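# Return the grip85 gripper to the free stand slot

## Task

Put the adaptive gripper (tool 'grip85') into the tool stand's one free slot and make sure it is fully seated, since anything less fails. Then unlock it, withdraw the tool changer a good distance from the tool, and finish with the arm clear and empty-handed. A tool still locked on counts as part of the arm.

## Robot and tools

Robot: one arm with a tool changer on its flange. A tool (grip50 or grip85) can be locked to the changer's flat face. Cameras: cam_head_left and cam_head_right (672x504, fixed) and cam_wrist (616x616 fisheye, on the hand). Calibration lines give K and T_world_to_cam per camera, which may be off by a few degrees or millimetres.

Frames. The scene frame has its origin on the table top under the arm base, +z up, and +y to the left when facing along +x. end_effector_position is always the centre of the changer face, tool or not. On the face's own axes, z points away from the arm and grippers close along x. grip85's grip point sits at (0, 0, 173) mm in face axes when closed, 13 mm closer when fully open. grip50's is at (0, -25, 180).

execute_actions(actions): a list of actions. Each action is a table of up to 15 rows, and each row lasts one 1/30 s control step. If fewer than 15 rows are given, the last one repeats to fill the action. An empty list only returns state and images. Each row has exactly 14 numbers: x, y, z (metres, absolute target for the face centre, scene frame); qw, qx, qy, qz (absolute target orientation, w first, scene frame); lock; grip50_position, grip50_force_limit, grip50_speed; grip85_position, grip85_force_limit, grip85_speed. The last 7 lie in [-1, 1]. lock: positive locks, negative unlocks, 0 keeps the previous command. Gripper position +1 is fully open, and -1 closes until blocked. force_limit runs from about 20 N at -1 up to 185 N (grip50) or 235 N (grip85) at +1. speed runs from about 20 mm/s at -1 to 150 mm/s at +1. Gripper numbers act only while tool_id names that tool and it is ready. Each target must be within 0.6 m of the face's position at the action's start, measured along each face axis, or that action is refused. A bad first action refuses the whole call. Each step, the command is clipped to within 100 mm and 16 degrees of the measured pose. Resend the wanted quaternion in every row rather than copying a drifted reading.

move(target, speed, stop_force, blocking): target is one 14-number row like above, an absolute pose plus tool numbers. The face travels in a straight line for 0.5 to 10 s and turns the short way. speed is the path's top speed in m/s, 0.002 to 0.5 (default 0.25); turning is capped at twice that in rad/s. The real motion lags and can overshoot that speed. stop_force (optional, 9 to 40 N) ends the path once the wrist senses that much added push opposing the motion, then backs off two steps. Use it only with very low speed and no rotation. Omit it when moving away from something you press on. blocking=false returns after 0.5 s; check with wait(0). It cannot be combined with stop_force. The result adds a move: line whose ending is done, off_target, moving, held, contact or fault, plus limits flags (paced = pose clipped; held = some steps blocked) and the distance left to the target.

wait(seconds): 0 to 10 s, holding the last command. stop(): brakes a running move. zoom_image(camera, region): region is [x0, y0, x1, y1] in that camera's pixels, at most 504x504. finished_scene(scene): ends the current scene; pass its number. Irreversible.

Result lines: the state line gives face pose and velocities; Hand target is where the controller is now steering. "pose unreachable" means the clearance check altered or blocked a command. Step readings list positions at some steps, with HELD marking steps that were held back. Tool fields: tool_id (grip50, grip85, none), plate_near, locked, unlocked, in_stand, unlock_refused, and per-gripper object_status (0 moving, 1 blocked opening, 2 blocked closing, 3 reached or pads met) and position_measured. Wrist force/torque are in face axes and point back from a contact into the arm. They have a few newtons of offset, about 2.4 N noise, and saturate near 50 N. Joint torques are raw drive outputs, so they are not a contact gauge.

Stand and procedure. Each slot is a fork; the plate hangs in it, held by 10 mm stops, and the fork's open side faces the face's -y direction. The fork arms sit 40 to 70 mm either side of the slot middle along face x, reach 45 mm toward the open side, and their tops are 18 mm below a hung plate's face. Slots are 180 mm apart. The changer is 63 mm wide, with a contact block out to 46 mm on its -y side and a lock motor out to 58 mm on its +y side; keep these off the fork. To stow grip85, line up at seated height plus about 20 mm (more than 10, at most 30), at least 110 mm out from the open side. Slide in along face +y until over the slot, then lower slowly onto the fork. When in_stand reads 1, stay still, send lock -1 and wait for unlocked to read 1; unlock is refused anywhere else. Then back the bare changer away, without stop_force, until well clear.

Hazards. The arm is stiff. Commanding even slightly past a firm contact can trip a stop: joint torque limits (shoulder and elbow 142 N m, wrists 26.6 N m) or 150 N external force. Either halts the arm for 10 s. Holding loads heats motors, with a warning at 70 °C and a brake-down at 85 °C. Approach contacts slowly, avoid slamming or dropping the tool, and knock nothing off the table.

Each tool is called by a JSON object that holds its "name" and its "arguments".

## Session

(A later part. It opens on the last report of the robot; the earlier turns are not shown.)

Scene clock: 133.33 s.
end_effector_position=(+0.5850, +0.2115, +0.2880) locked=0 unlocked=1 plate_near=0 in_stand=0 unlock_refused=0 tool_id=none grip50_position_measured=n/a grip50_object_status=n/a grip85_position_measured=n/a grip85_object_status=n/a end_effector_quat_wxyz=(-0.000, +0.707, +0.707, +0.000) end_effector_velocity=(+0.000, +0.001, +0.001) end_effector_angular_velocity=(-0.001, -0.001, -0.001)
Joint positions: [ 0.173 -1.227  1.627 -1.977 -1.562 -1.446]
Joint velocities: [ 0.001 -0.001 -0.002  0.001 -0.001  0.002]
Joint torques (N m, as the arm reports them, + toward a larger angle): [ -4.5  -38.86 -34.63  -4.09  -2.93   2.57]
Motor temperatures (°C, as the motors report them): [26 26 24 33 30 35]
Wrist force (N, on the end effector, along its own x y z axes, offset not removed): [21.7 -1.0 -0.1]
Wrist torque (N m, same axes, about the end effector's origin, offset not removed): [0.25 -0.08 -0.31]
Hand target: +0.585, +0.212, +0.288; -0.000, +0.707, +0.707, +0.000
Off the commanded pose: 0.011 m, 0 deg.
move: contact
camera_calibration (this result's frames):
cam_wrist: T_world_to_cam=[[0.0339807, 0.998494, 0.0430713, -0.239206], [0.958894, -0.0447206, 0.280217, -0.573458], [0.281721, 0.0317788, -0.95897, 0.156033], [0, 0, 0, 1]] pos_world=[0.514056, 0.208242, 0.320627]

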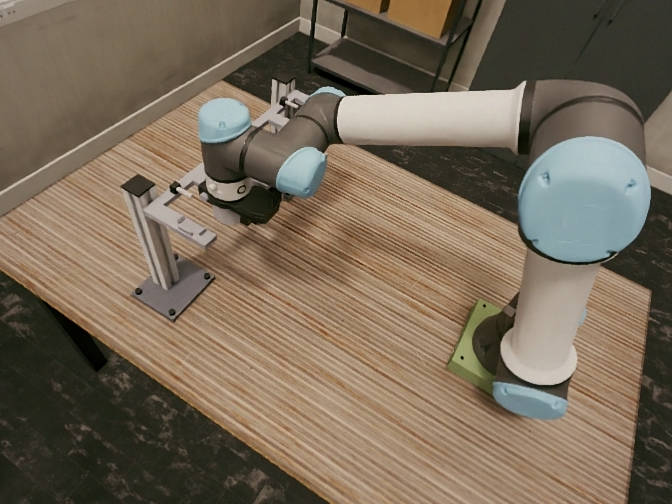

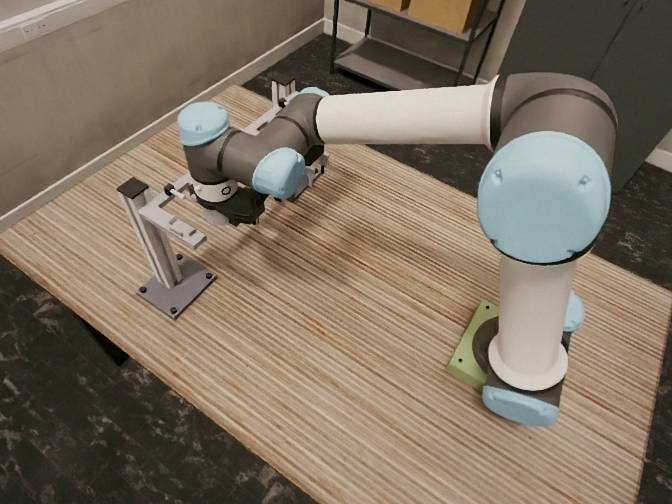

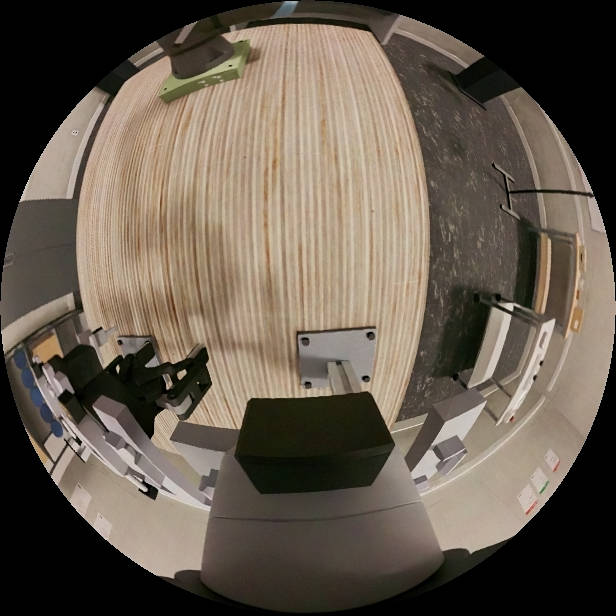

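{"name": "move", "arguments": {"target": [0.585,0.224,0.288,0,0.7071,0.7071,0,0,0,0,0,0,0,0], "speed": 0.02}}

{"name": "move", "arguments": {"target": [0.60,0.224,0.286,0,0.7071,0.7071,0,0,0,0,0,0,0,0], "speed": 0.005, "stop_force": 10}}

{"name": "move", "arguments": {"target": [0.60,0.25,0.286,0,0.7071,0.7071,0,0,0,0,0,0,0,0], "speed": 0.004, "stop_force": 10}}

{"name": "move", "arguments": {"target": [0.60,0.224,0.286,0,0.7071,0.7071,0,0,0,0,0,0,0,0], "speed": 0.02}}

{"name": "move", "arguments": {"target": [0.60,0.20,0.286,0,0.7071,0.7071,0,0,0,0,0,0,0,0], "speed": 0.004, "stop_force": 10}}

Scene clock: 144.87 s.
end_effector_position=(+0.5850, +0.2238, +0.2880) locked=0 unlocked=1 plate_near=0 in_stand=0 unlock_refused=0 tool_id=none grip50_position_measured=n/a grip50_object_status=n/a grip85_position_measured=n/a grip85_object_status=n/a end_effector_quat_wxyz=(-0.000, +0.707, +0.707, -0.000) end_effector_velocity=(+0.000, +0.002, -0.000) end_effector_angular_velocity=(-0.001, +0.000, -0.001)
Joint positions: [ 0.194 -1.218  1.613 -1.973 -1.562 -1.425]
Joint velocities: [ 0.003  0.002 -0.002  0.    -0.     0.003]
Joint torques (N m, as the arm reports them, + toward a larger angle): [  6.69 -30.77 -33.72  -2.    -2.38   2.38]
Motor temperatures (°C, as the motors report them): [26 26 24 33 30 35]
Wrist force (N, on the end effector, along its own x y z axes, offset not removed): [1.4 3.0 0.9]
Wrist torque (N m, same axes, about the end effector's origin, offset not removed): [0.21 0.10 -0.24]
Hand target: +0.585, +0.224, +0.288; -0.000, +0.707, +0.707, -0.000
Off the commanded pose: 0.000 m, 0 deg.
move: done
camera_calibration (this result's frames):
cam_wrist: T_world_to_cam=[[0.0342421, 0.998492, 0.04291, -0.251627], [0.958889, -0.0449257, 0.280203, -0.572868], [0.281708, 0.0315512, -0.958981, 0.1557], [0, 0, 0, 1]] pos_world=[0.514071, 0.220598, 0.320631]

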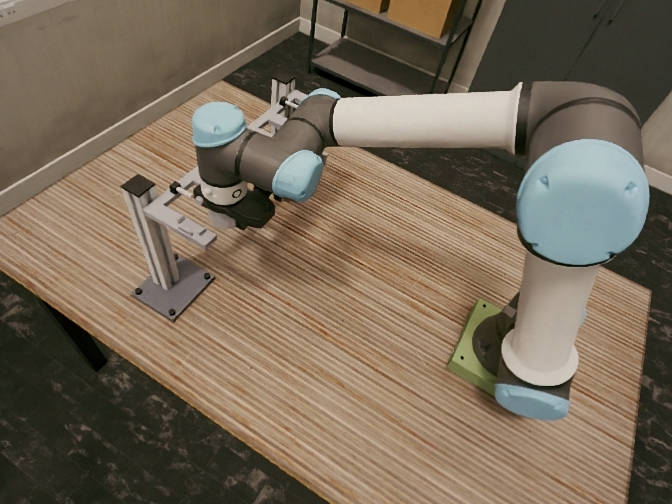

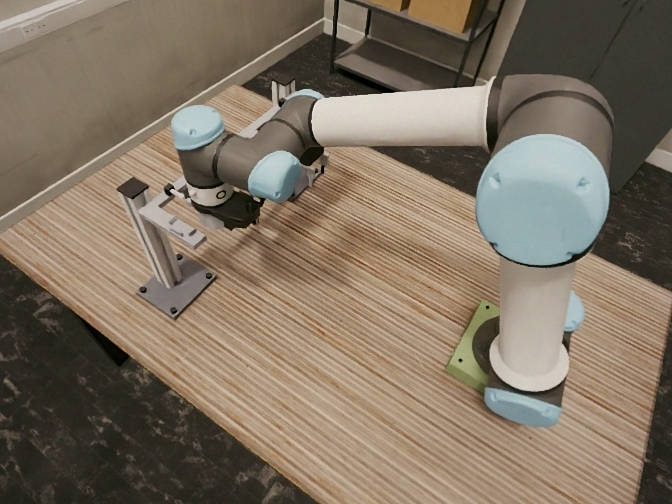

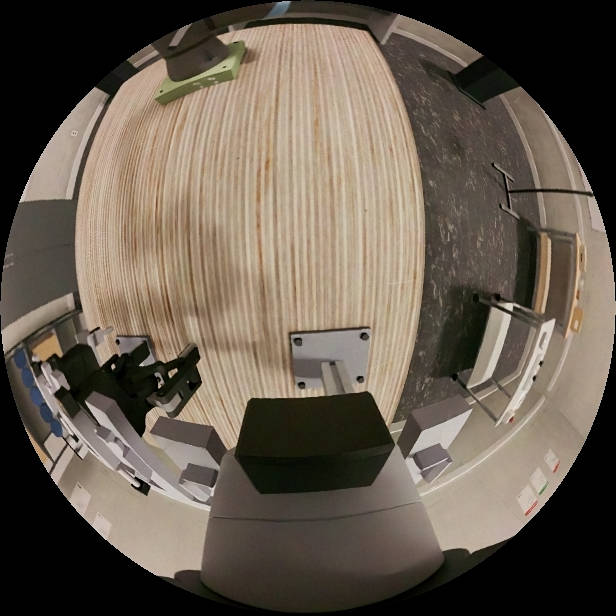

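Scene clock: 148.10 s.
end_effector_position=(+0.5999, +0.2240, +0.2860) locked=0 unlocked=1 plate_near=0 in_stand=0 unlock_refused=0 tool_id=none grip50_position_measured=n/a grip50_object_status=n/a grip85_position_measured=n/a grip85_object_status=n/a end_effector_quat_wxyz=(+0.000, +0.707, +0.707, +0.000) end_effector_velocity=(+0.001, +0.000, -0.000) end_effector_angular_velocity=(+0.001, +0.000, +0.000)
Joint positions: [ 0.191 -1.185  1.572 -1.964 -1.562 -1.428]
Joint velocities: [ 0.     0.003 -0.004  0.001  0.001 -0.   ]
Joint torques (N m, as the arm reports them, + toward a larger angle): [ -8.02 -32.2  -34.42  -1.81  -0.09  -2.9 ]
Motor temperatures (°C, as the motors report them): [26 26 24 33 30 35]
Wrist force (N, on the end effector, along its own x y z axes, offset not removed): [1.3 0.6 2.1]
Wrist torque (N m, same axes, about the end effector's origin, offset not removed): [0.08 -0.01 -0.09]
Hand target: +0.600, +0.224, +0.286; +0.000, +0.707, +0.707, +0.000
Off the commanded pose: 0.000 m, 0 deg.
move: done
camera_calibration (this result's frames):
cam_wrist: T_world_to_cam=[[0.0342496, 0.998493, 0.0428904, -0.252276], [0.958882, -0.0449281, 0.280228, -0.586618], [0.281733, 0.0315291, -0.958975, 0.149576], [0, 0, 0, 1]] pos_world=[0.528997, 0.220824, 0.318647]

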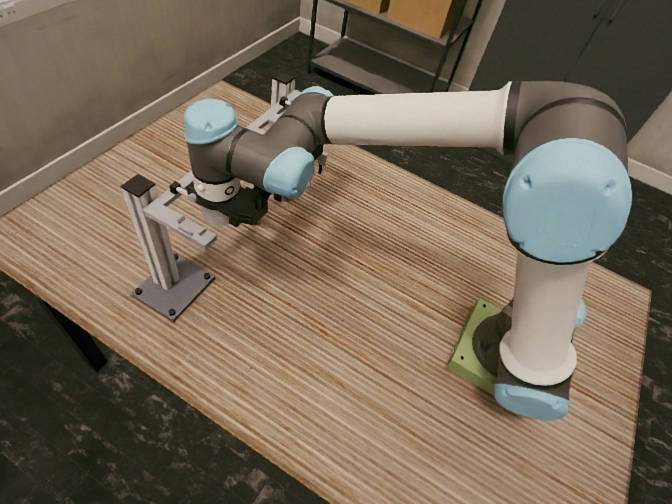

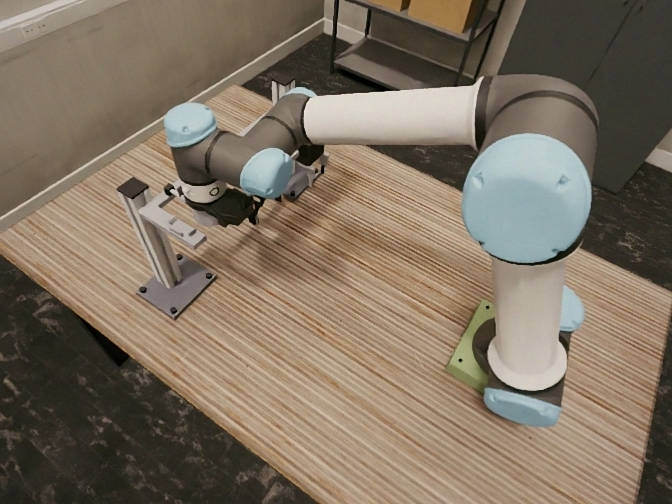

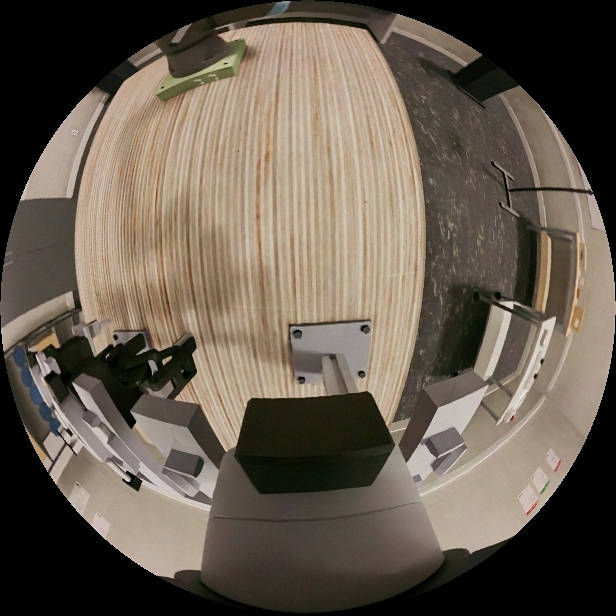

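Scene clock: 152.23 s.
end_effector_position=(+0.6000, +0.2390, +0.2860) locked=0 unlocked=1 plate_near=0 in_stand=0 unlock_refused=0 tool_id=none grip50_position_measured=n/a grip50_object_status=n/a grip85_position_measured=n/a grip85_object_status=n/a end_effector_quat_wxyz=(+0.000, +0.707, +0.707, -0.000) end_effector_velocity=(-0.000, -0.001, -0.001) end_effector_angular_velocity=(-0.001, +0.002, +0.002)
Joint positions: [ 0.214 -1.173  1.554 -1.958 -1.563 -1.404]
Joint velocities: [-0.002  0.     0.003 -0.001 -0.001 -0.004]
Joint torques (N m, as the arm reports them, + toward a larger angle): [  5.82 -47.68 -19.63  -5.39   5.75  -2.99]
Motor temperatures (°C, as the motors report them): [26 26 24 33 30 35]
Wrist force (N, on the end effector, along its own x y z axes, offset not removed): [-28.7 0.7 -3.2]
Wrist torque (N m, same axes, about the end effector's origin, offset not removed): [0.36 0.24 -0.16]
Hand target: +0.600, +0.239, +0.286; +0.000, +0.707, +0.707, -0.000
Off the commanded pose: 0.011 m, 0 deg.
move: contact
camera_calibration (this result's frames):
cam_wrist: T_world_to_cam=[[0.0345329, 0.998495, 0.0425957, -0.267359], [0.958913, -0.0451126, 0.28009, -0.585941], [0.28159, 0.0311733, -0.959028, 0.149209], [0, 0, 0, 1]] pos_world=[0.529083, 0.235873, 0.3186]

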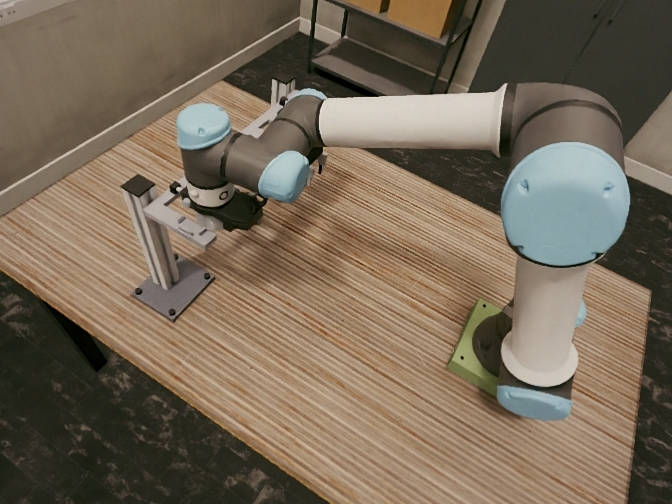

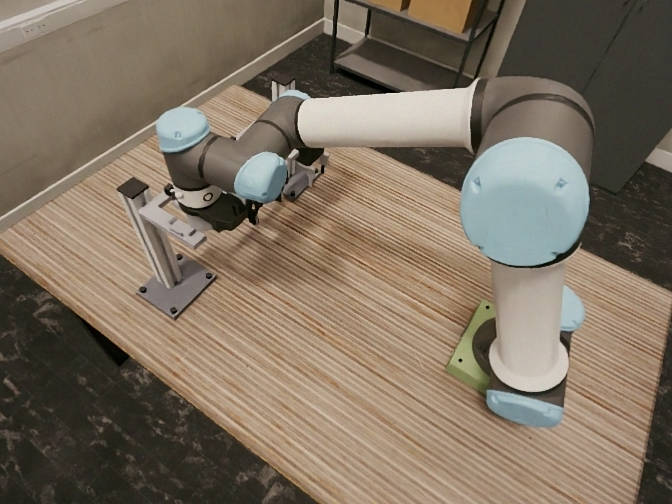

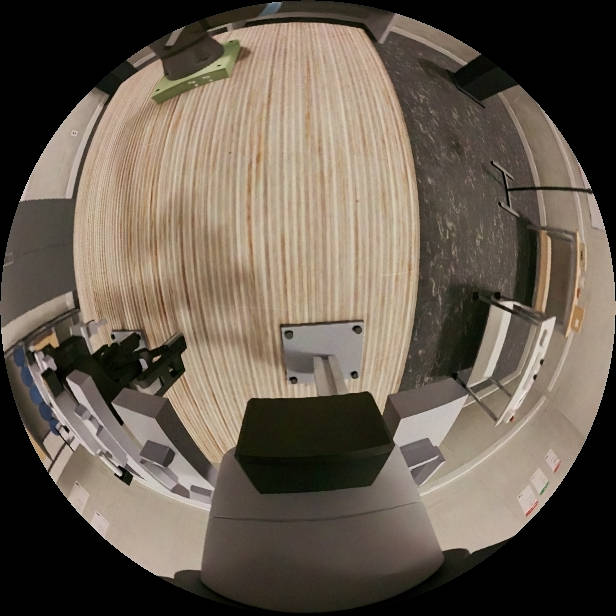

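Scene clock: 153.27 s.
end_effector_position=(+0.6000, +0.2242, +0.2860) locked=0 unlocked=1 plate_near=0 in_stand=0 unlock_refused=0 tool_id=none grip50_position_measured=n/a grip50_object_status=n/a grip85_position_measured=n/a grip85_object_status=n/a end_effector_quat_wxyz=(+0.000, +0.707, +0.707, -0.000) end_effector_velocity=(-0.001, -0.002, -0.000) end_effector_angular_velocity=(-0.001, +0.001, +0.000)
Joint positions: [ 0.191 -1.185  1.571 -1.964 -1.563 -1.428]
Joint velocities: [-0.003 -0.002  0.004 -0.001 -0.001 -0.003]
Joint torques (N m, as the arm reports them, + toward a larger angle): [ -8.4  -51.88 -20.77  -4.57   2.66  -2.99]
Motor temperatures (°C, as the motors report them): [26 26 24 33 30 35]
Wrist force (N, on the end effector, along its own x y z axes, offset not removed): [0.1 4.0 0.9]
Wrist torque (N m, same axes, about the end effector's origin, offset not removed): [0.19 0.06 0.03]
Hand target: +0.600, +0.224, +0.286; +0.000, +0.707, +0.707, +0.000
Off the commanded pose: 0.000 m, 0 deg.
move: done
camera_calibration (this result's frames):
cam_wrist: T_world_to_cam=[[0.034259, 0.998494, 0.0428564, -0.252461], [0.958877, -0.0449281, 0.280244, -0.586715], [0.281747, 0.0314932, -0.958972, 0.149514], [0, 0, 0, 1]] pos_world=[0.529111, 0.221012, 0.318623]

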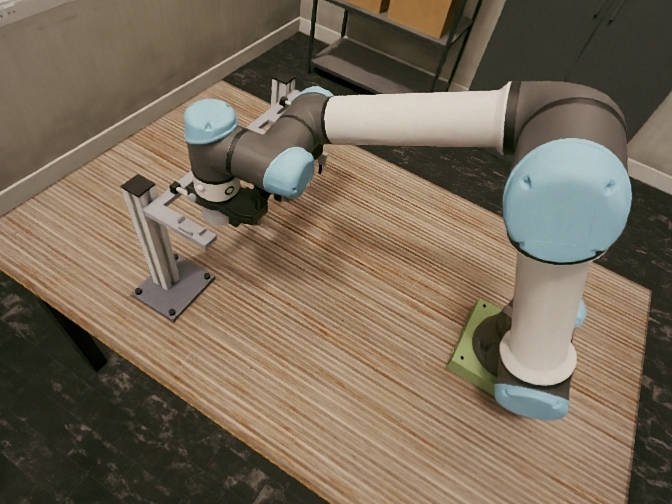

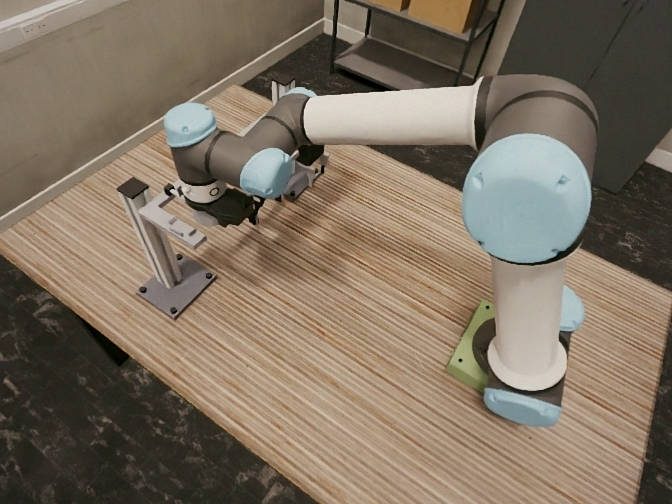

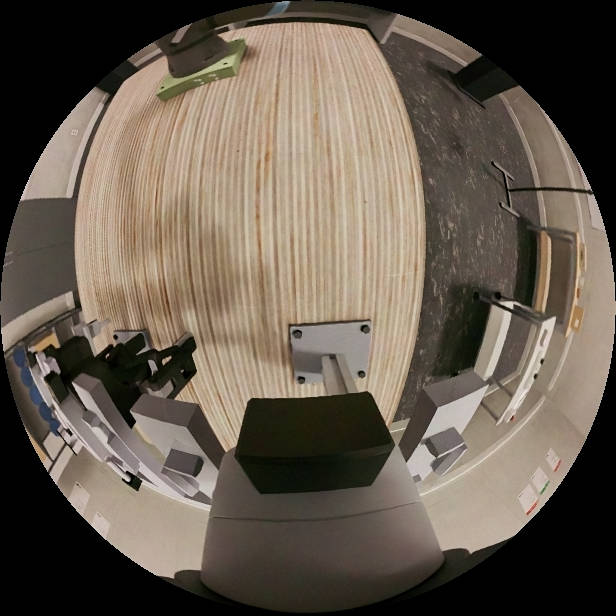

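Scene clock: 156.37 s.
end_effector_position=(+0.6000, +0.2133, +0.2860) locked=0 unlocked=1 plate_near=0 in_stand=0 unlock_refused=0 tool_id=none grip50_position_measured=n/a grip50_object_status=n/a grip85_position_measured=n/a grip85_object_status=n/a end_effector_quat_wxyz=(-0.000, +0.707, +0.707, +0.000) end_effector_velocity=(+0.000, +0.001, +0.002) end_effector_angular_velocity=(-0.001, -0.005, -0.002)
Joint positions: [ 0.173 -1.193  1.583 -1.968 -1.562 -1.446]
Joint velocities: [ 0.002 -0.002 -0.002 -0.001 -0.002  0.005]
Joint torques (N m, as the arm reports them, + toward a larger angle): [ -3.58 -38.69 -32.26  -1.25  -5.75   2.55]
Motor temperatures (°C, as the motors report them): [26 26 24 33 30 35]
Wrist force (N, on the end effector, along its own x y z axes, offset not removed): [23.8 4.4 3.5]
Wrist torque (N m, same axes, about the end effector's origin, offset not removed): [0.18 0.11 -0.21]
Hand target: +0.600, +0.214, +0.286; -0.000, +0.707, +0.707, +0.000
Off the commanded pose: 0.013 m, 0 deg.
move: contact
camera_calibration (this result's frames):
cam_wrist: T_world_to_cam=[[0.0339931, 0.998489, 0.0431649, -0.241527], [0.958852, -0.0447635, 0.280355, -0.587229], [0.281864, 0.0318586, -0.958925, 0.149742], [0, 0, 0, 1]] pos_world=[0.529069, 0.210105, 0.318649]

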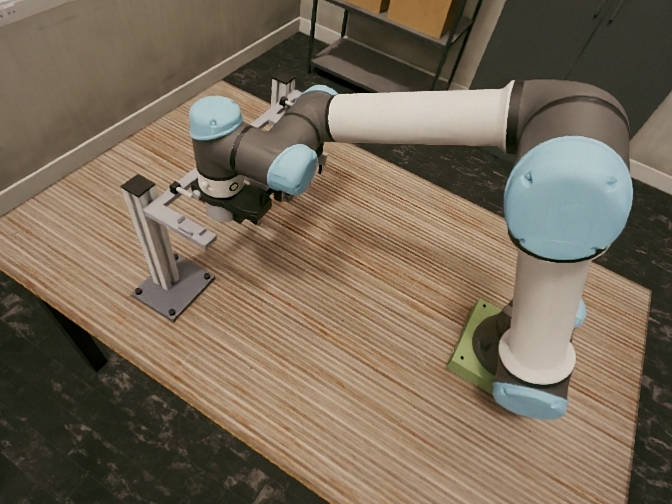

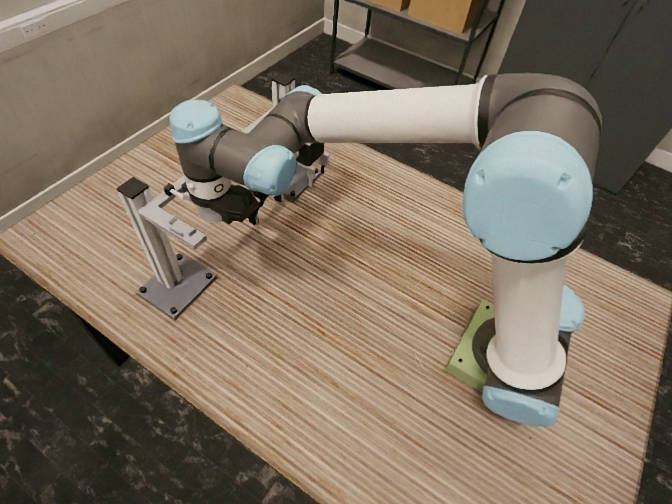

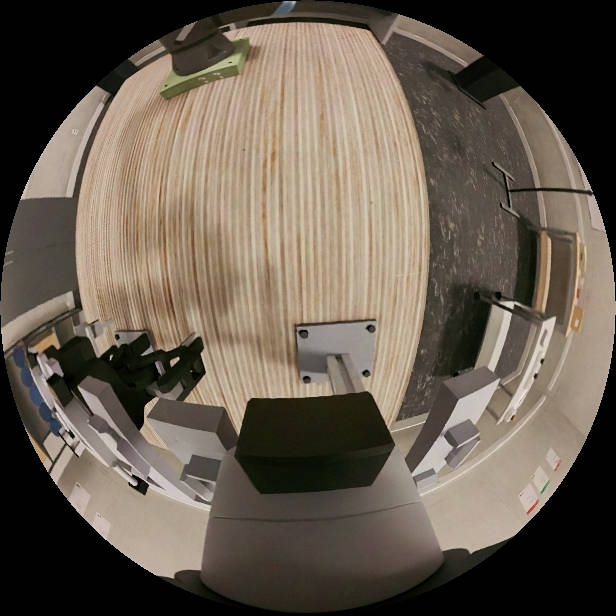

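{"name": "move", "arguments": {"target": [0.60,0.226,0.286,0,0.7071,0.7071,0,0,0,0,0,0,0,0], "speed": 0.02}}

{"name": "move", "arguments": {"target": [0.52,0.226,0.286,0,0.7071,0.7071,0,0,0,0,0,0,0,0], "speed": 0.1}}

{"name": "move", "arguments": {"target": [0.52,0.281,0.284,0,0.7071,0.7071,0,0,0,0,0,0,0,0], "speed": 0.1}}

{"name": "move", "arguments": {"target": [0.58,0.281,0.284,0,0.7071,0.7071,0,0,0,0,0,0,0,0], "speed": 0.004, "stop_force": 10}}

Scene clock: 165.43 s.
end_effector_position=(+0.6000, +0.2258, +0.2860) locked=0 unlocked=1 plate_near=0 in_stand=0 unlock_refused=0 tool_id=none grip50_position_measured=n/a grip50_object_status=n/a grip85_position_measured=n/a grip85_object_status=n/a end_effector_quat_wxyz=(-0.000, +0.707, +0.707, -0.000) end_effector_velocity=(-0.000, +0.002, +0.001) end_effector_angular_velocity=(+0.001, -0.000, -0.001)
Joint positions: [ 0.193 -1.184  1.569 -1.963 -1.562 -1.426]
Joint velocities: [ 0.003  0.    -0.003  0.003  0.     0.004]
Joint torques (N m, as the arm reports them, + toward a larger angle): [  6.28 -34.54 -33.83  -2.01  -2.32   2.45]
Motor temperatures (°C, as the motors report them): [26 26 24 33 30 35]
Wrist force (N, on the end effector, along its own x y z axes, offset not removed): [-1.2 3.8 1.7]
Wrist torque (N m, same axes, about the end effector's origin, offset not removed): [0.24 0.06 -0.25]
Hand target: +0.600, +0.226, +0.286; -0.000, +0.707, +0.707, -0.000
Off the commanded pose: 0.000 m, 0 deg.
move: done
camera_calibration (this result's frames):
cam_wrist: T_world_to_cam=[[0.0342428, 0.998492, 0.0429097, -0.25405], [0.958888, -0.0449263, 0.280204, -0.586601], [0.28171, 0.0315506, -0.958981, 0.149493], [0, 0, 0, 1]] pos_world=[0.529071, 0.222596, 0.31863]

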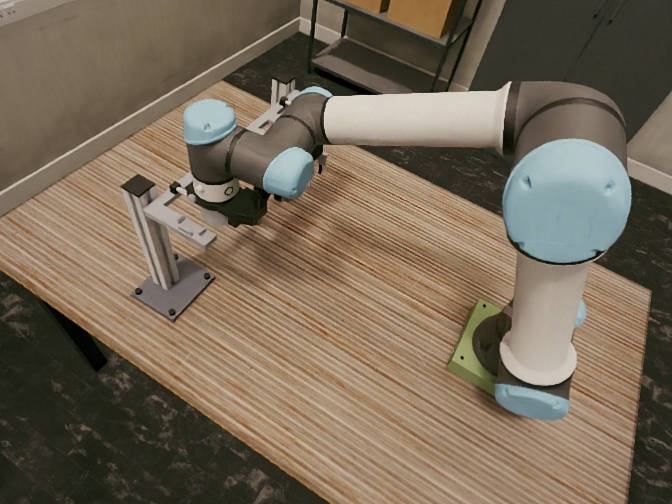

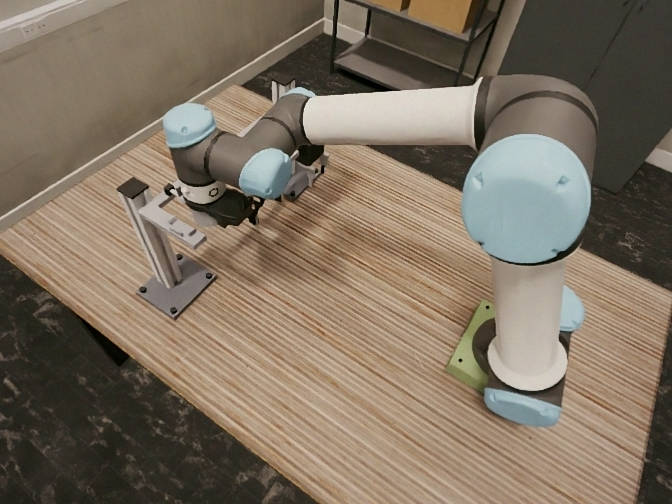

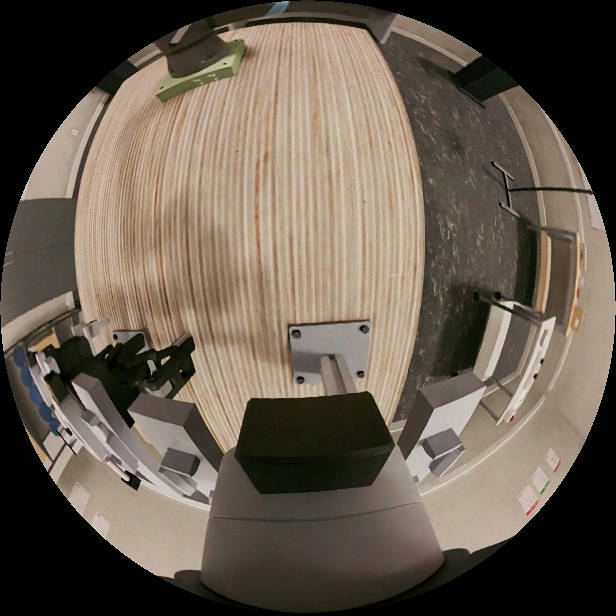

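Scene clock: 166.73 s.
end_effector_position=(+0.5201, +0.2259, +0.2859) locked=0 unlocked=1 plate_near=0 in_stand=0 unlock_refused=0 tool_id=none grip50_position_measured=n/a grip50_object_status=n/a grip85_position_measured=n/a grip85_object_status=n/a end_effector_quat_wxyz=(-0.000, +0.707, +0.707, -0.000) end_effector_velocity=(-0.001, +0.000, +0.000) end_effector_angular_velocity=(-0.000, -0.000, +0.001)
Joint positions: [ 0.215 -1.348  1.794 -2.023 -1.563 -1.404]
Joint velocities: [ 0.001 -0.003  0.003 -0.001 -0.     0.001]
Joint torques (N m, as the arm reports them, + toward a larger angle): [  6.48 -42.53 -15.19  -4.65  -1.03   2.45]
Motor temperatures (°C, as the motors report them): [26 26 24 33 30 35]
Wrist force (N, on the end effector, along its own x y z axes, offset not removed): [-0.1 3.8 -0.2]
Wrist torque (N m, same axes, about the end effector's origin, offset not removed): [0.22 0.07 -0.07]
Hand target: +0.520, +0.226, +0.286; -0.000, +0.707, +0.707, -0.000
Off the commanded pose: 0.000 m, 0 deg.
move: done
camera_calibration (this result's frames):
cam_wrist: T_world_to_cam=[[0.0342523, 0.998494, 0.0428533, -0.251388], [0.958897, -0.0449186, 0.280177, -0.51003], [0.28168, 0.0314952, -0.958991, 0.17196], [0, 0, 0, 1]] pos_world=[0.449239, 0.222684, 0.31858]

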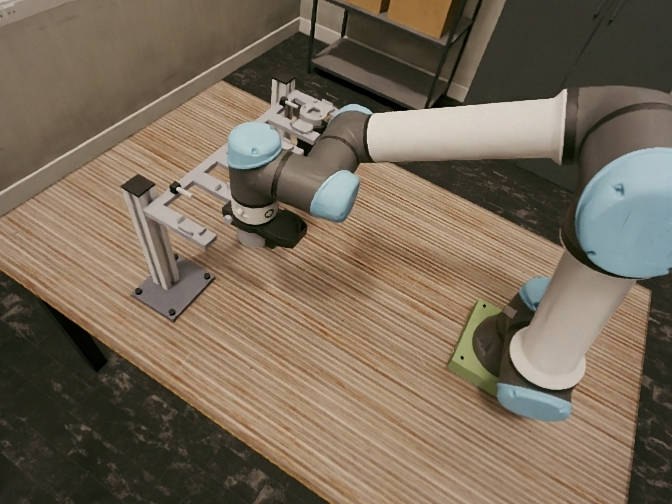

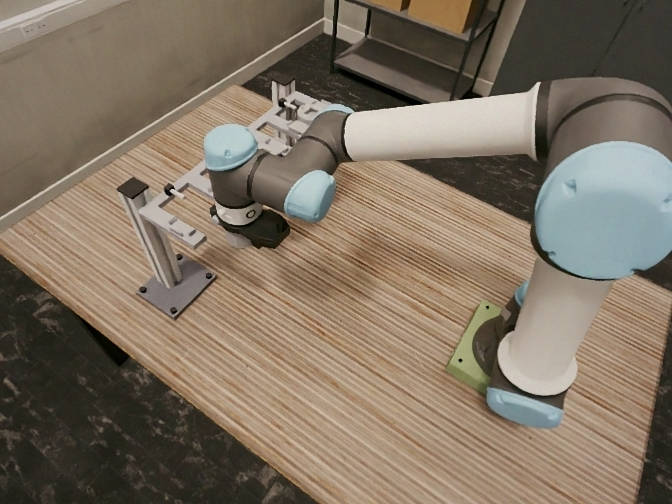

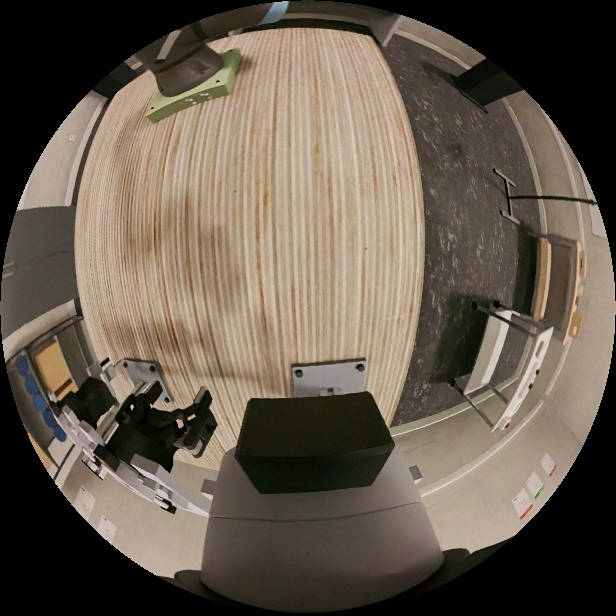

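Scene clock: 167.77 s.
end_effector_position=(+0.5199, +0.2808, +0.2840) locked=0 unlocked=1 plate_near=0 in_stand=0 unlock_refused=0 tool_id=none grip50_position_measured=n/a grip50_object_status=n/a grip85_position_measured=n/a grip85_object_status=n/a end_effector_quat_wxyz=(-0.000, +0.707, +0.707, -0.000) end_effector_velocity=(+0.000, +0.001, -0.000) end_effector_angular_velocity=(-0.002, +0.000, -0.001)
Joint positions: [ 0.311 -1.294  1.728 -2.012 -1.563 -1.308]
Joint velocities: [ 0.002  0.002 -0.002  0.001 -0.001  0.003]
Joint torques (N m, as the arm reports them, + toward a larger angle): [  8.27 -28.57 -33.47  -2.12  -2.41   2.28]
Motor temperatures (°C, as the motors report them): [26 26 24 33 30 35]
Wrist force (N, on the end effector, along its own x y z axes, offset not removed): [-1.1 1.1 -0.5]
Wrist torque (N m, same axes, about the end effector's origin, offset not removed): [0.02 0.22 -0.03]
Hand target: +0.520, +0.281, +0.284; -0.000, +0.707, +0.707, -0.000
Off the commanded pose: 0.000 m, 0 deg.
move: done
camera_calibration (this result's frames):
cam_wrist: T_world_to_cam=[[0.0342408, 0.998491, 0.0429318, -0.306147], [0.958911, -0.044928, 0.280128, -0.506785], [0.281634, 0.0315759, -0.959002, 0.168454], [0, 0, 0, 1]] pos_world=[0.449002, 0.277597, 0.316656]

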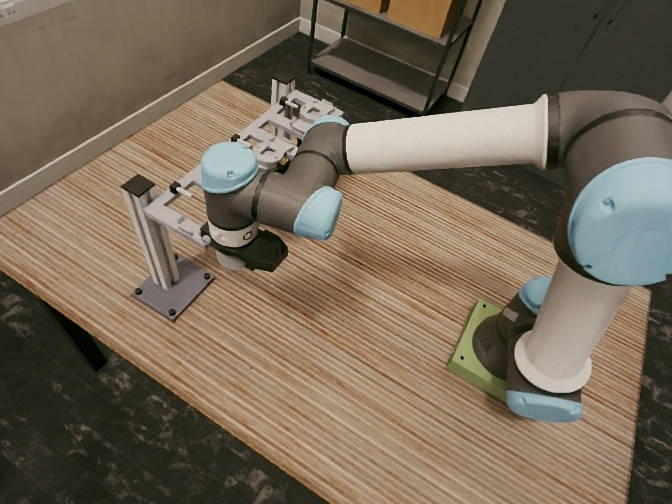

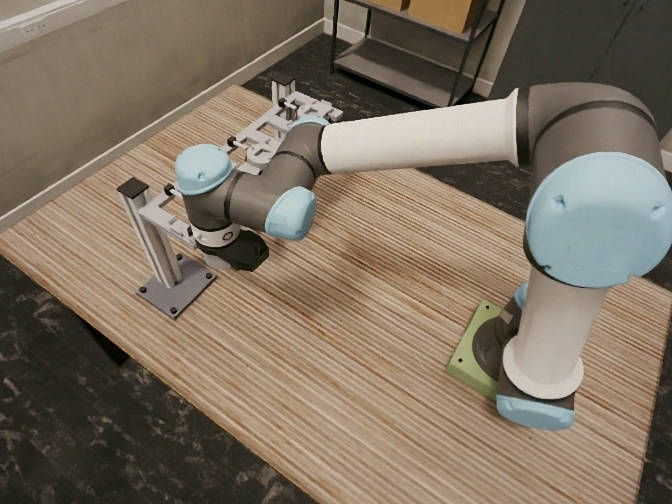

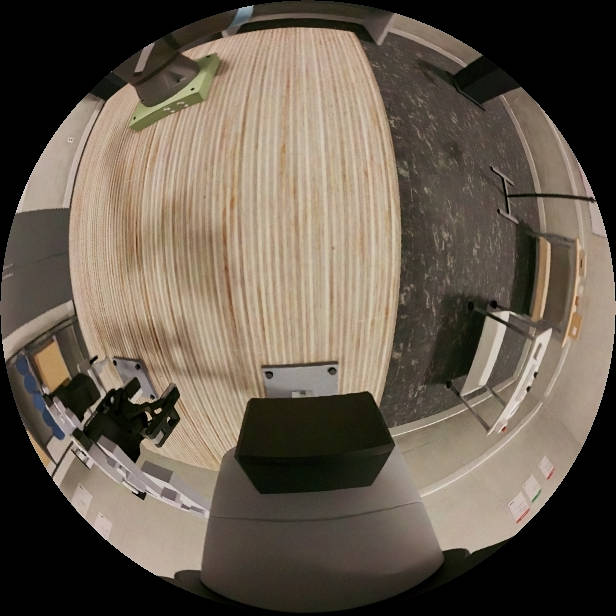

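Scene clock: 175.10 s.
end_effector_position=(+0.5478, +0.2809, +0.2840) locked=0 unlocked=1 plate_near=0 in_stand=0 unlock_refused=0 tool_id=none grip50_position_measured=n/a grip50_object_status=n/a grip85_position_measured=n/a grip85_object_status=n/a end_effector_quat_wxyz=(-0.000, +0.707, +0.707, -0.000) end_effector_velocity=(-0.000, -0.000, +0.001) end_effector_angular_velocity=(+0.001, -0.005, -0.000)
Joint positions: [ 0.299 -1.239  1.653 -1.992 -1.563 -1.32 ]
Joint velocities: [ 0.    -0.003  0.004 -0.006 -0.     0.   ]
Joint torques (N m, as the arm reports them, + toward a larger angle): [ -6.6  -42.44 -23.11  -8.38   2.02  -1.41]
Motor temperatures (°C, as the motors report them): [26 26 24 33 30 35]
Wrist force (N, on the end effector, along its own x y z axes, offset not removed): [-1.9 -30.1 -9.5]
Wrist torque (N m, same axes, about the end effector's origin, offset not removed): [-0.19 0.01 0.01]
Hand target: +0.548, +0.281, +0.284; -0.000, +0.707, +0.707, -0.000
Off the commanded pose: 0.032 m, 0 deg.
move: contact
camera_calibration (this result's frames):
cam_wrist: T_world_to_cam=[[0.0341904, 0.998494, 0.0429041, -0.307201], [0.958934, -0.0448696, 0.280059, -0.533536], [0.281562, 0.0315668, -0.959024, 0.16059], [0, 0, 0, 1]] pos_world=[0.476913, 0.277729, 0.316612]

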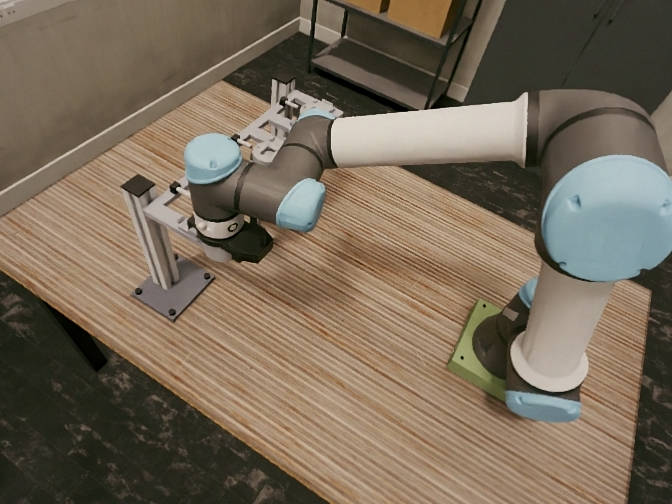

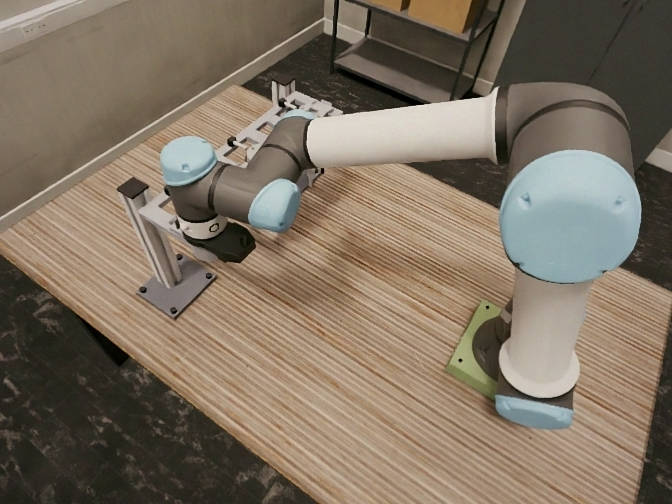

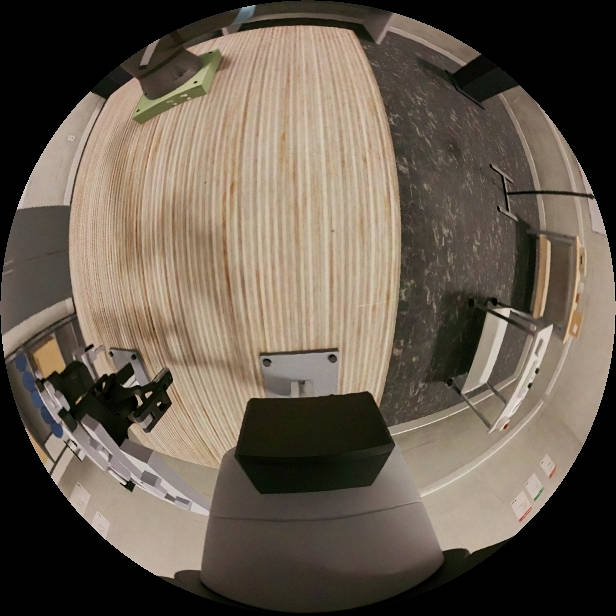

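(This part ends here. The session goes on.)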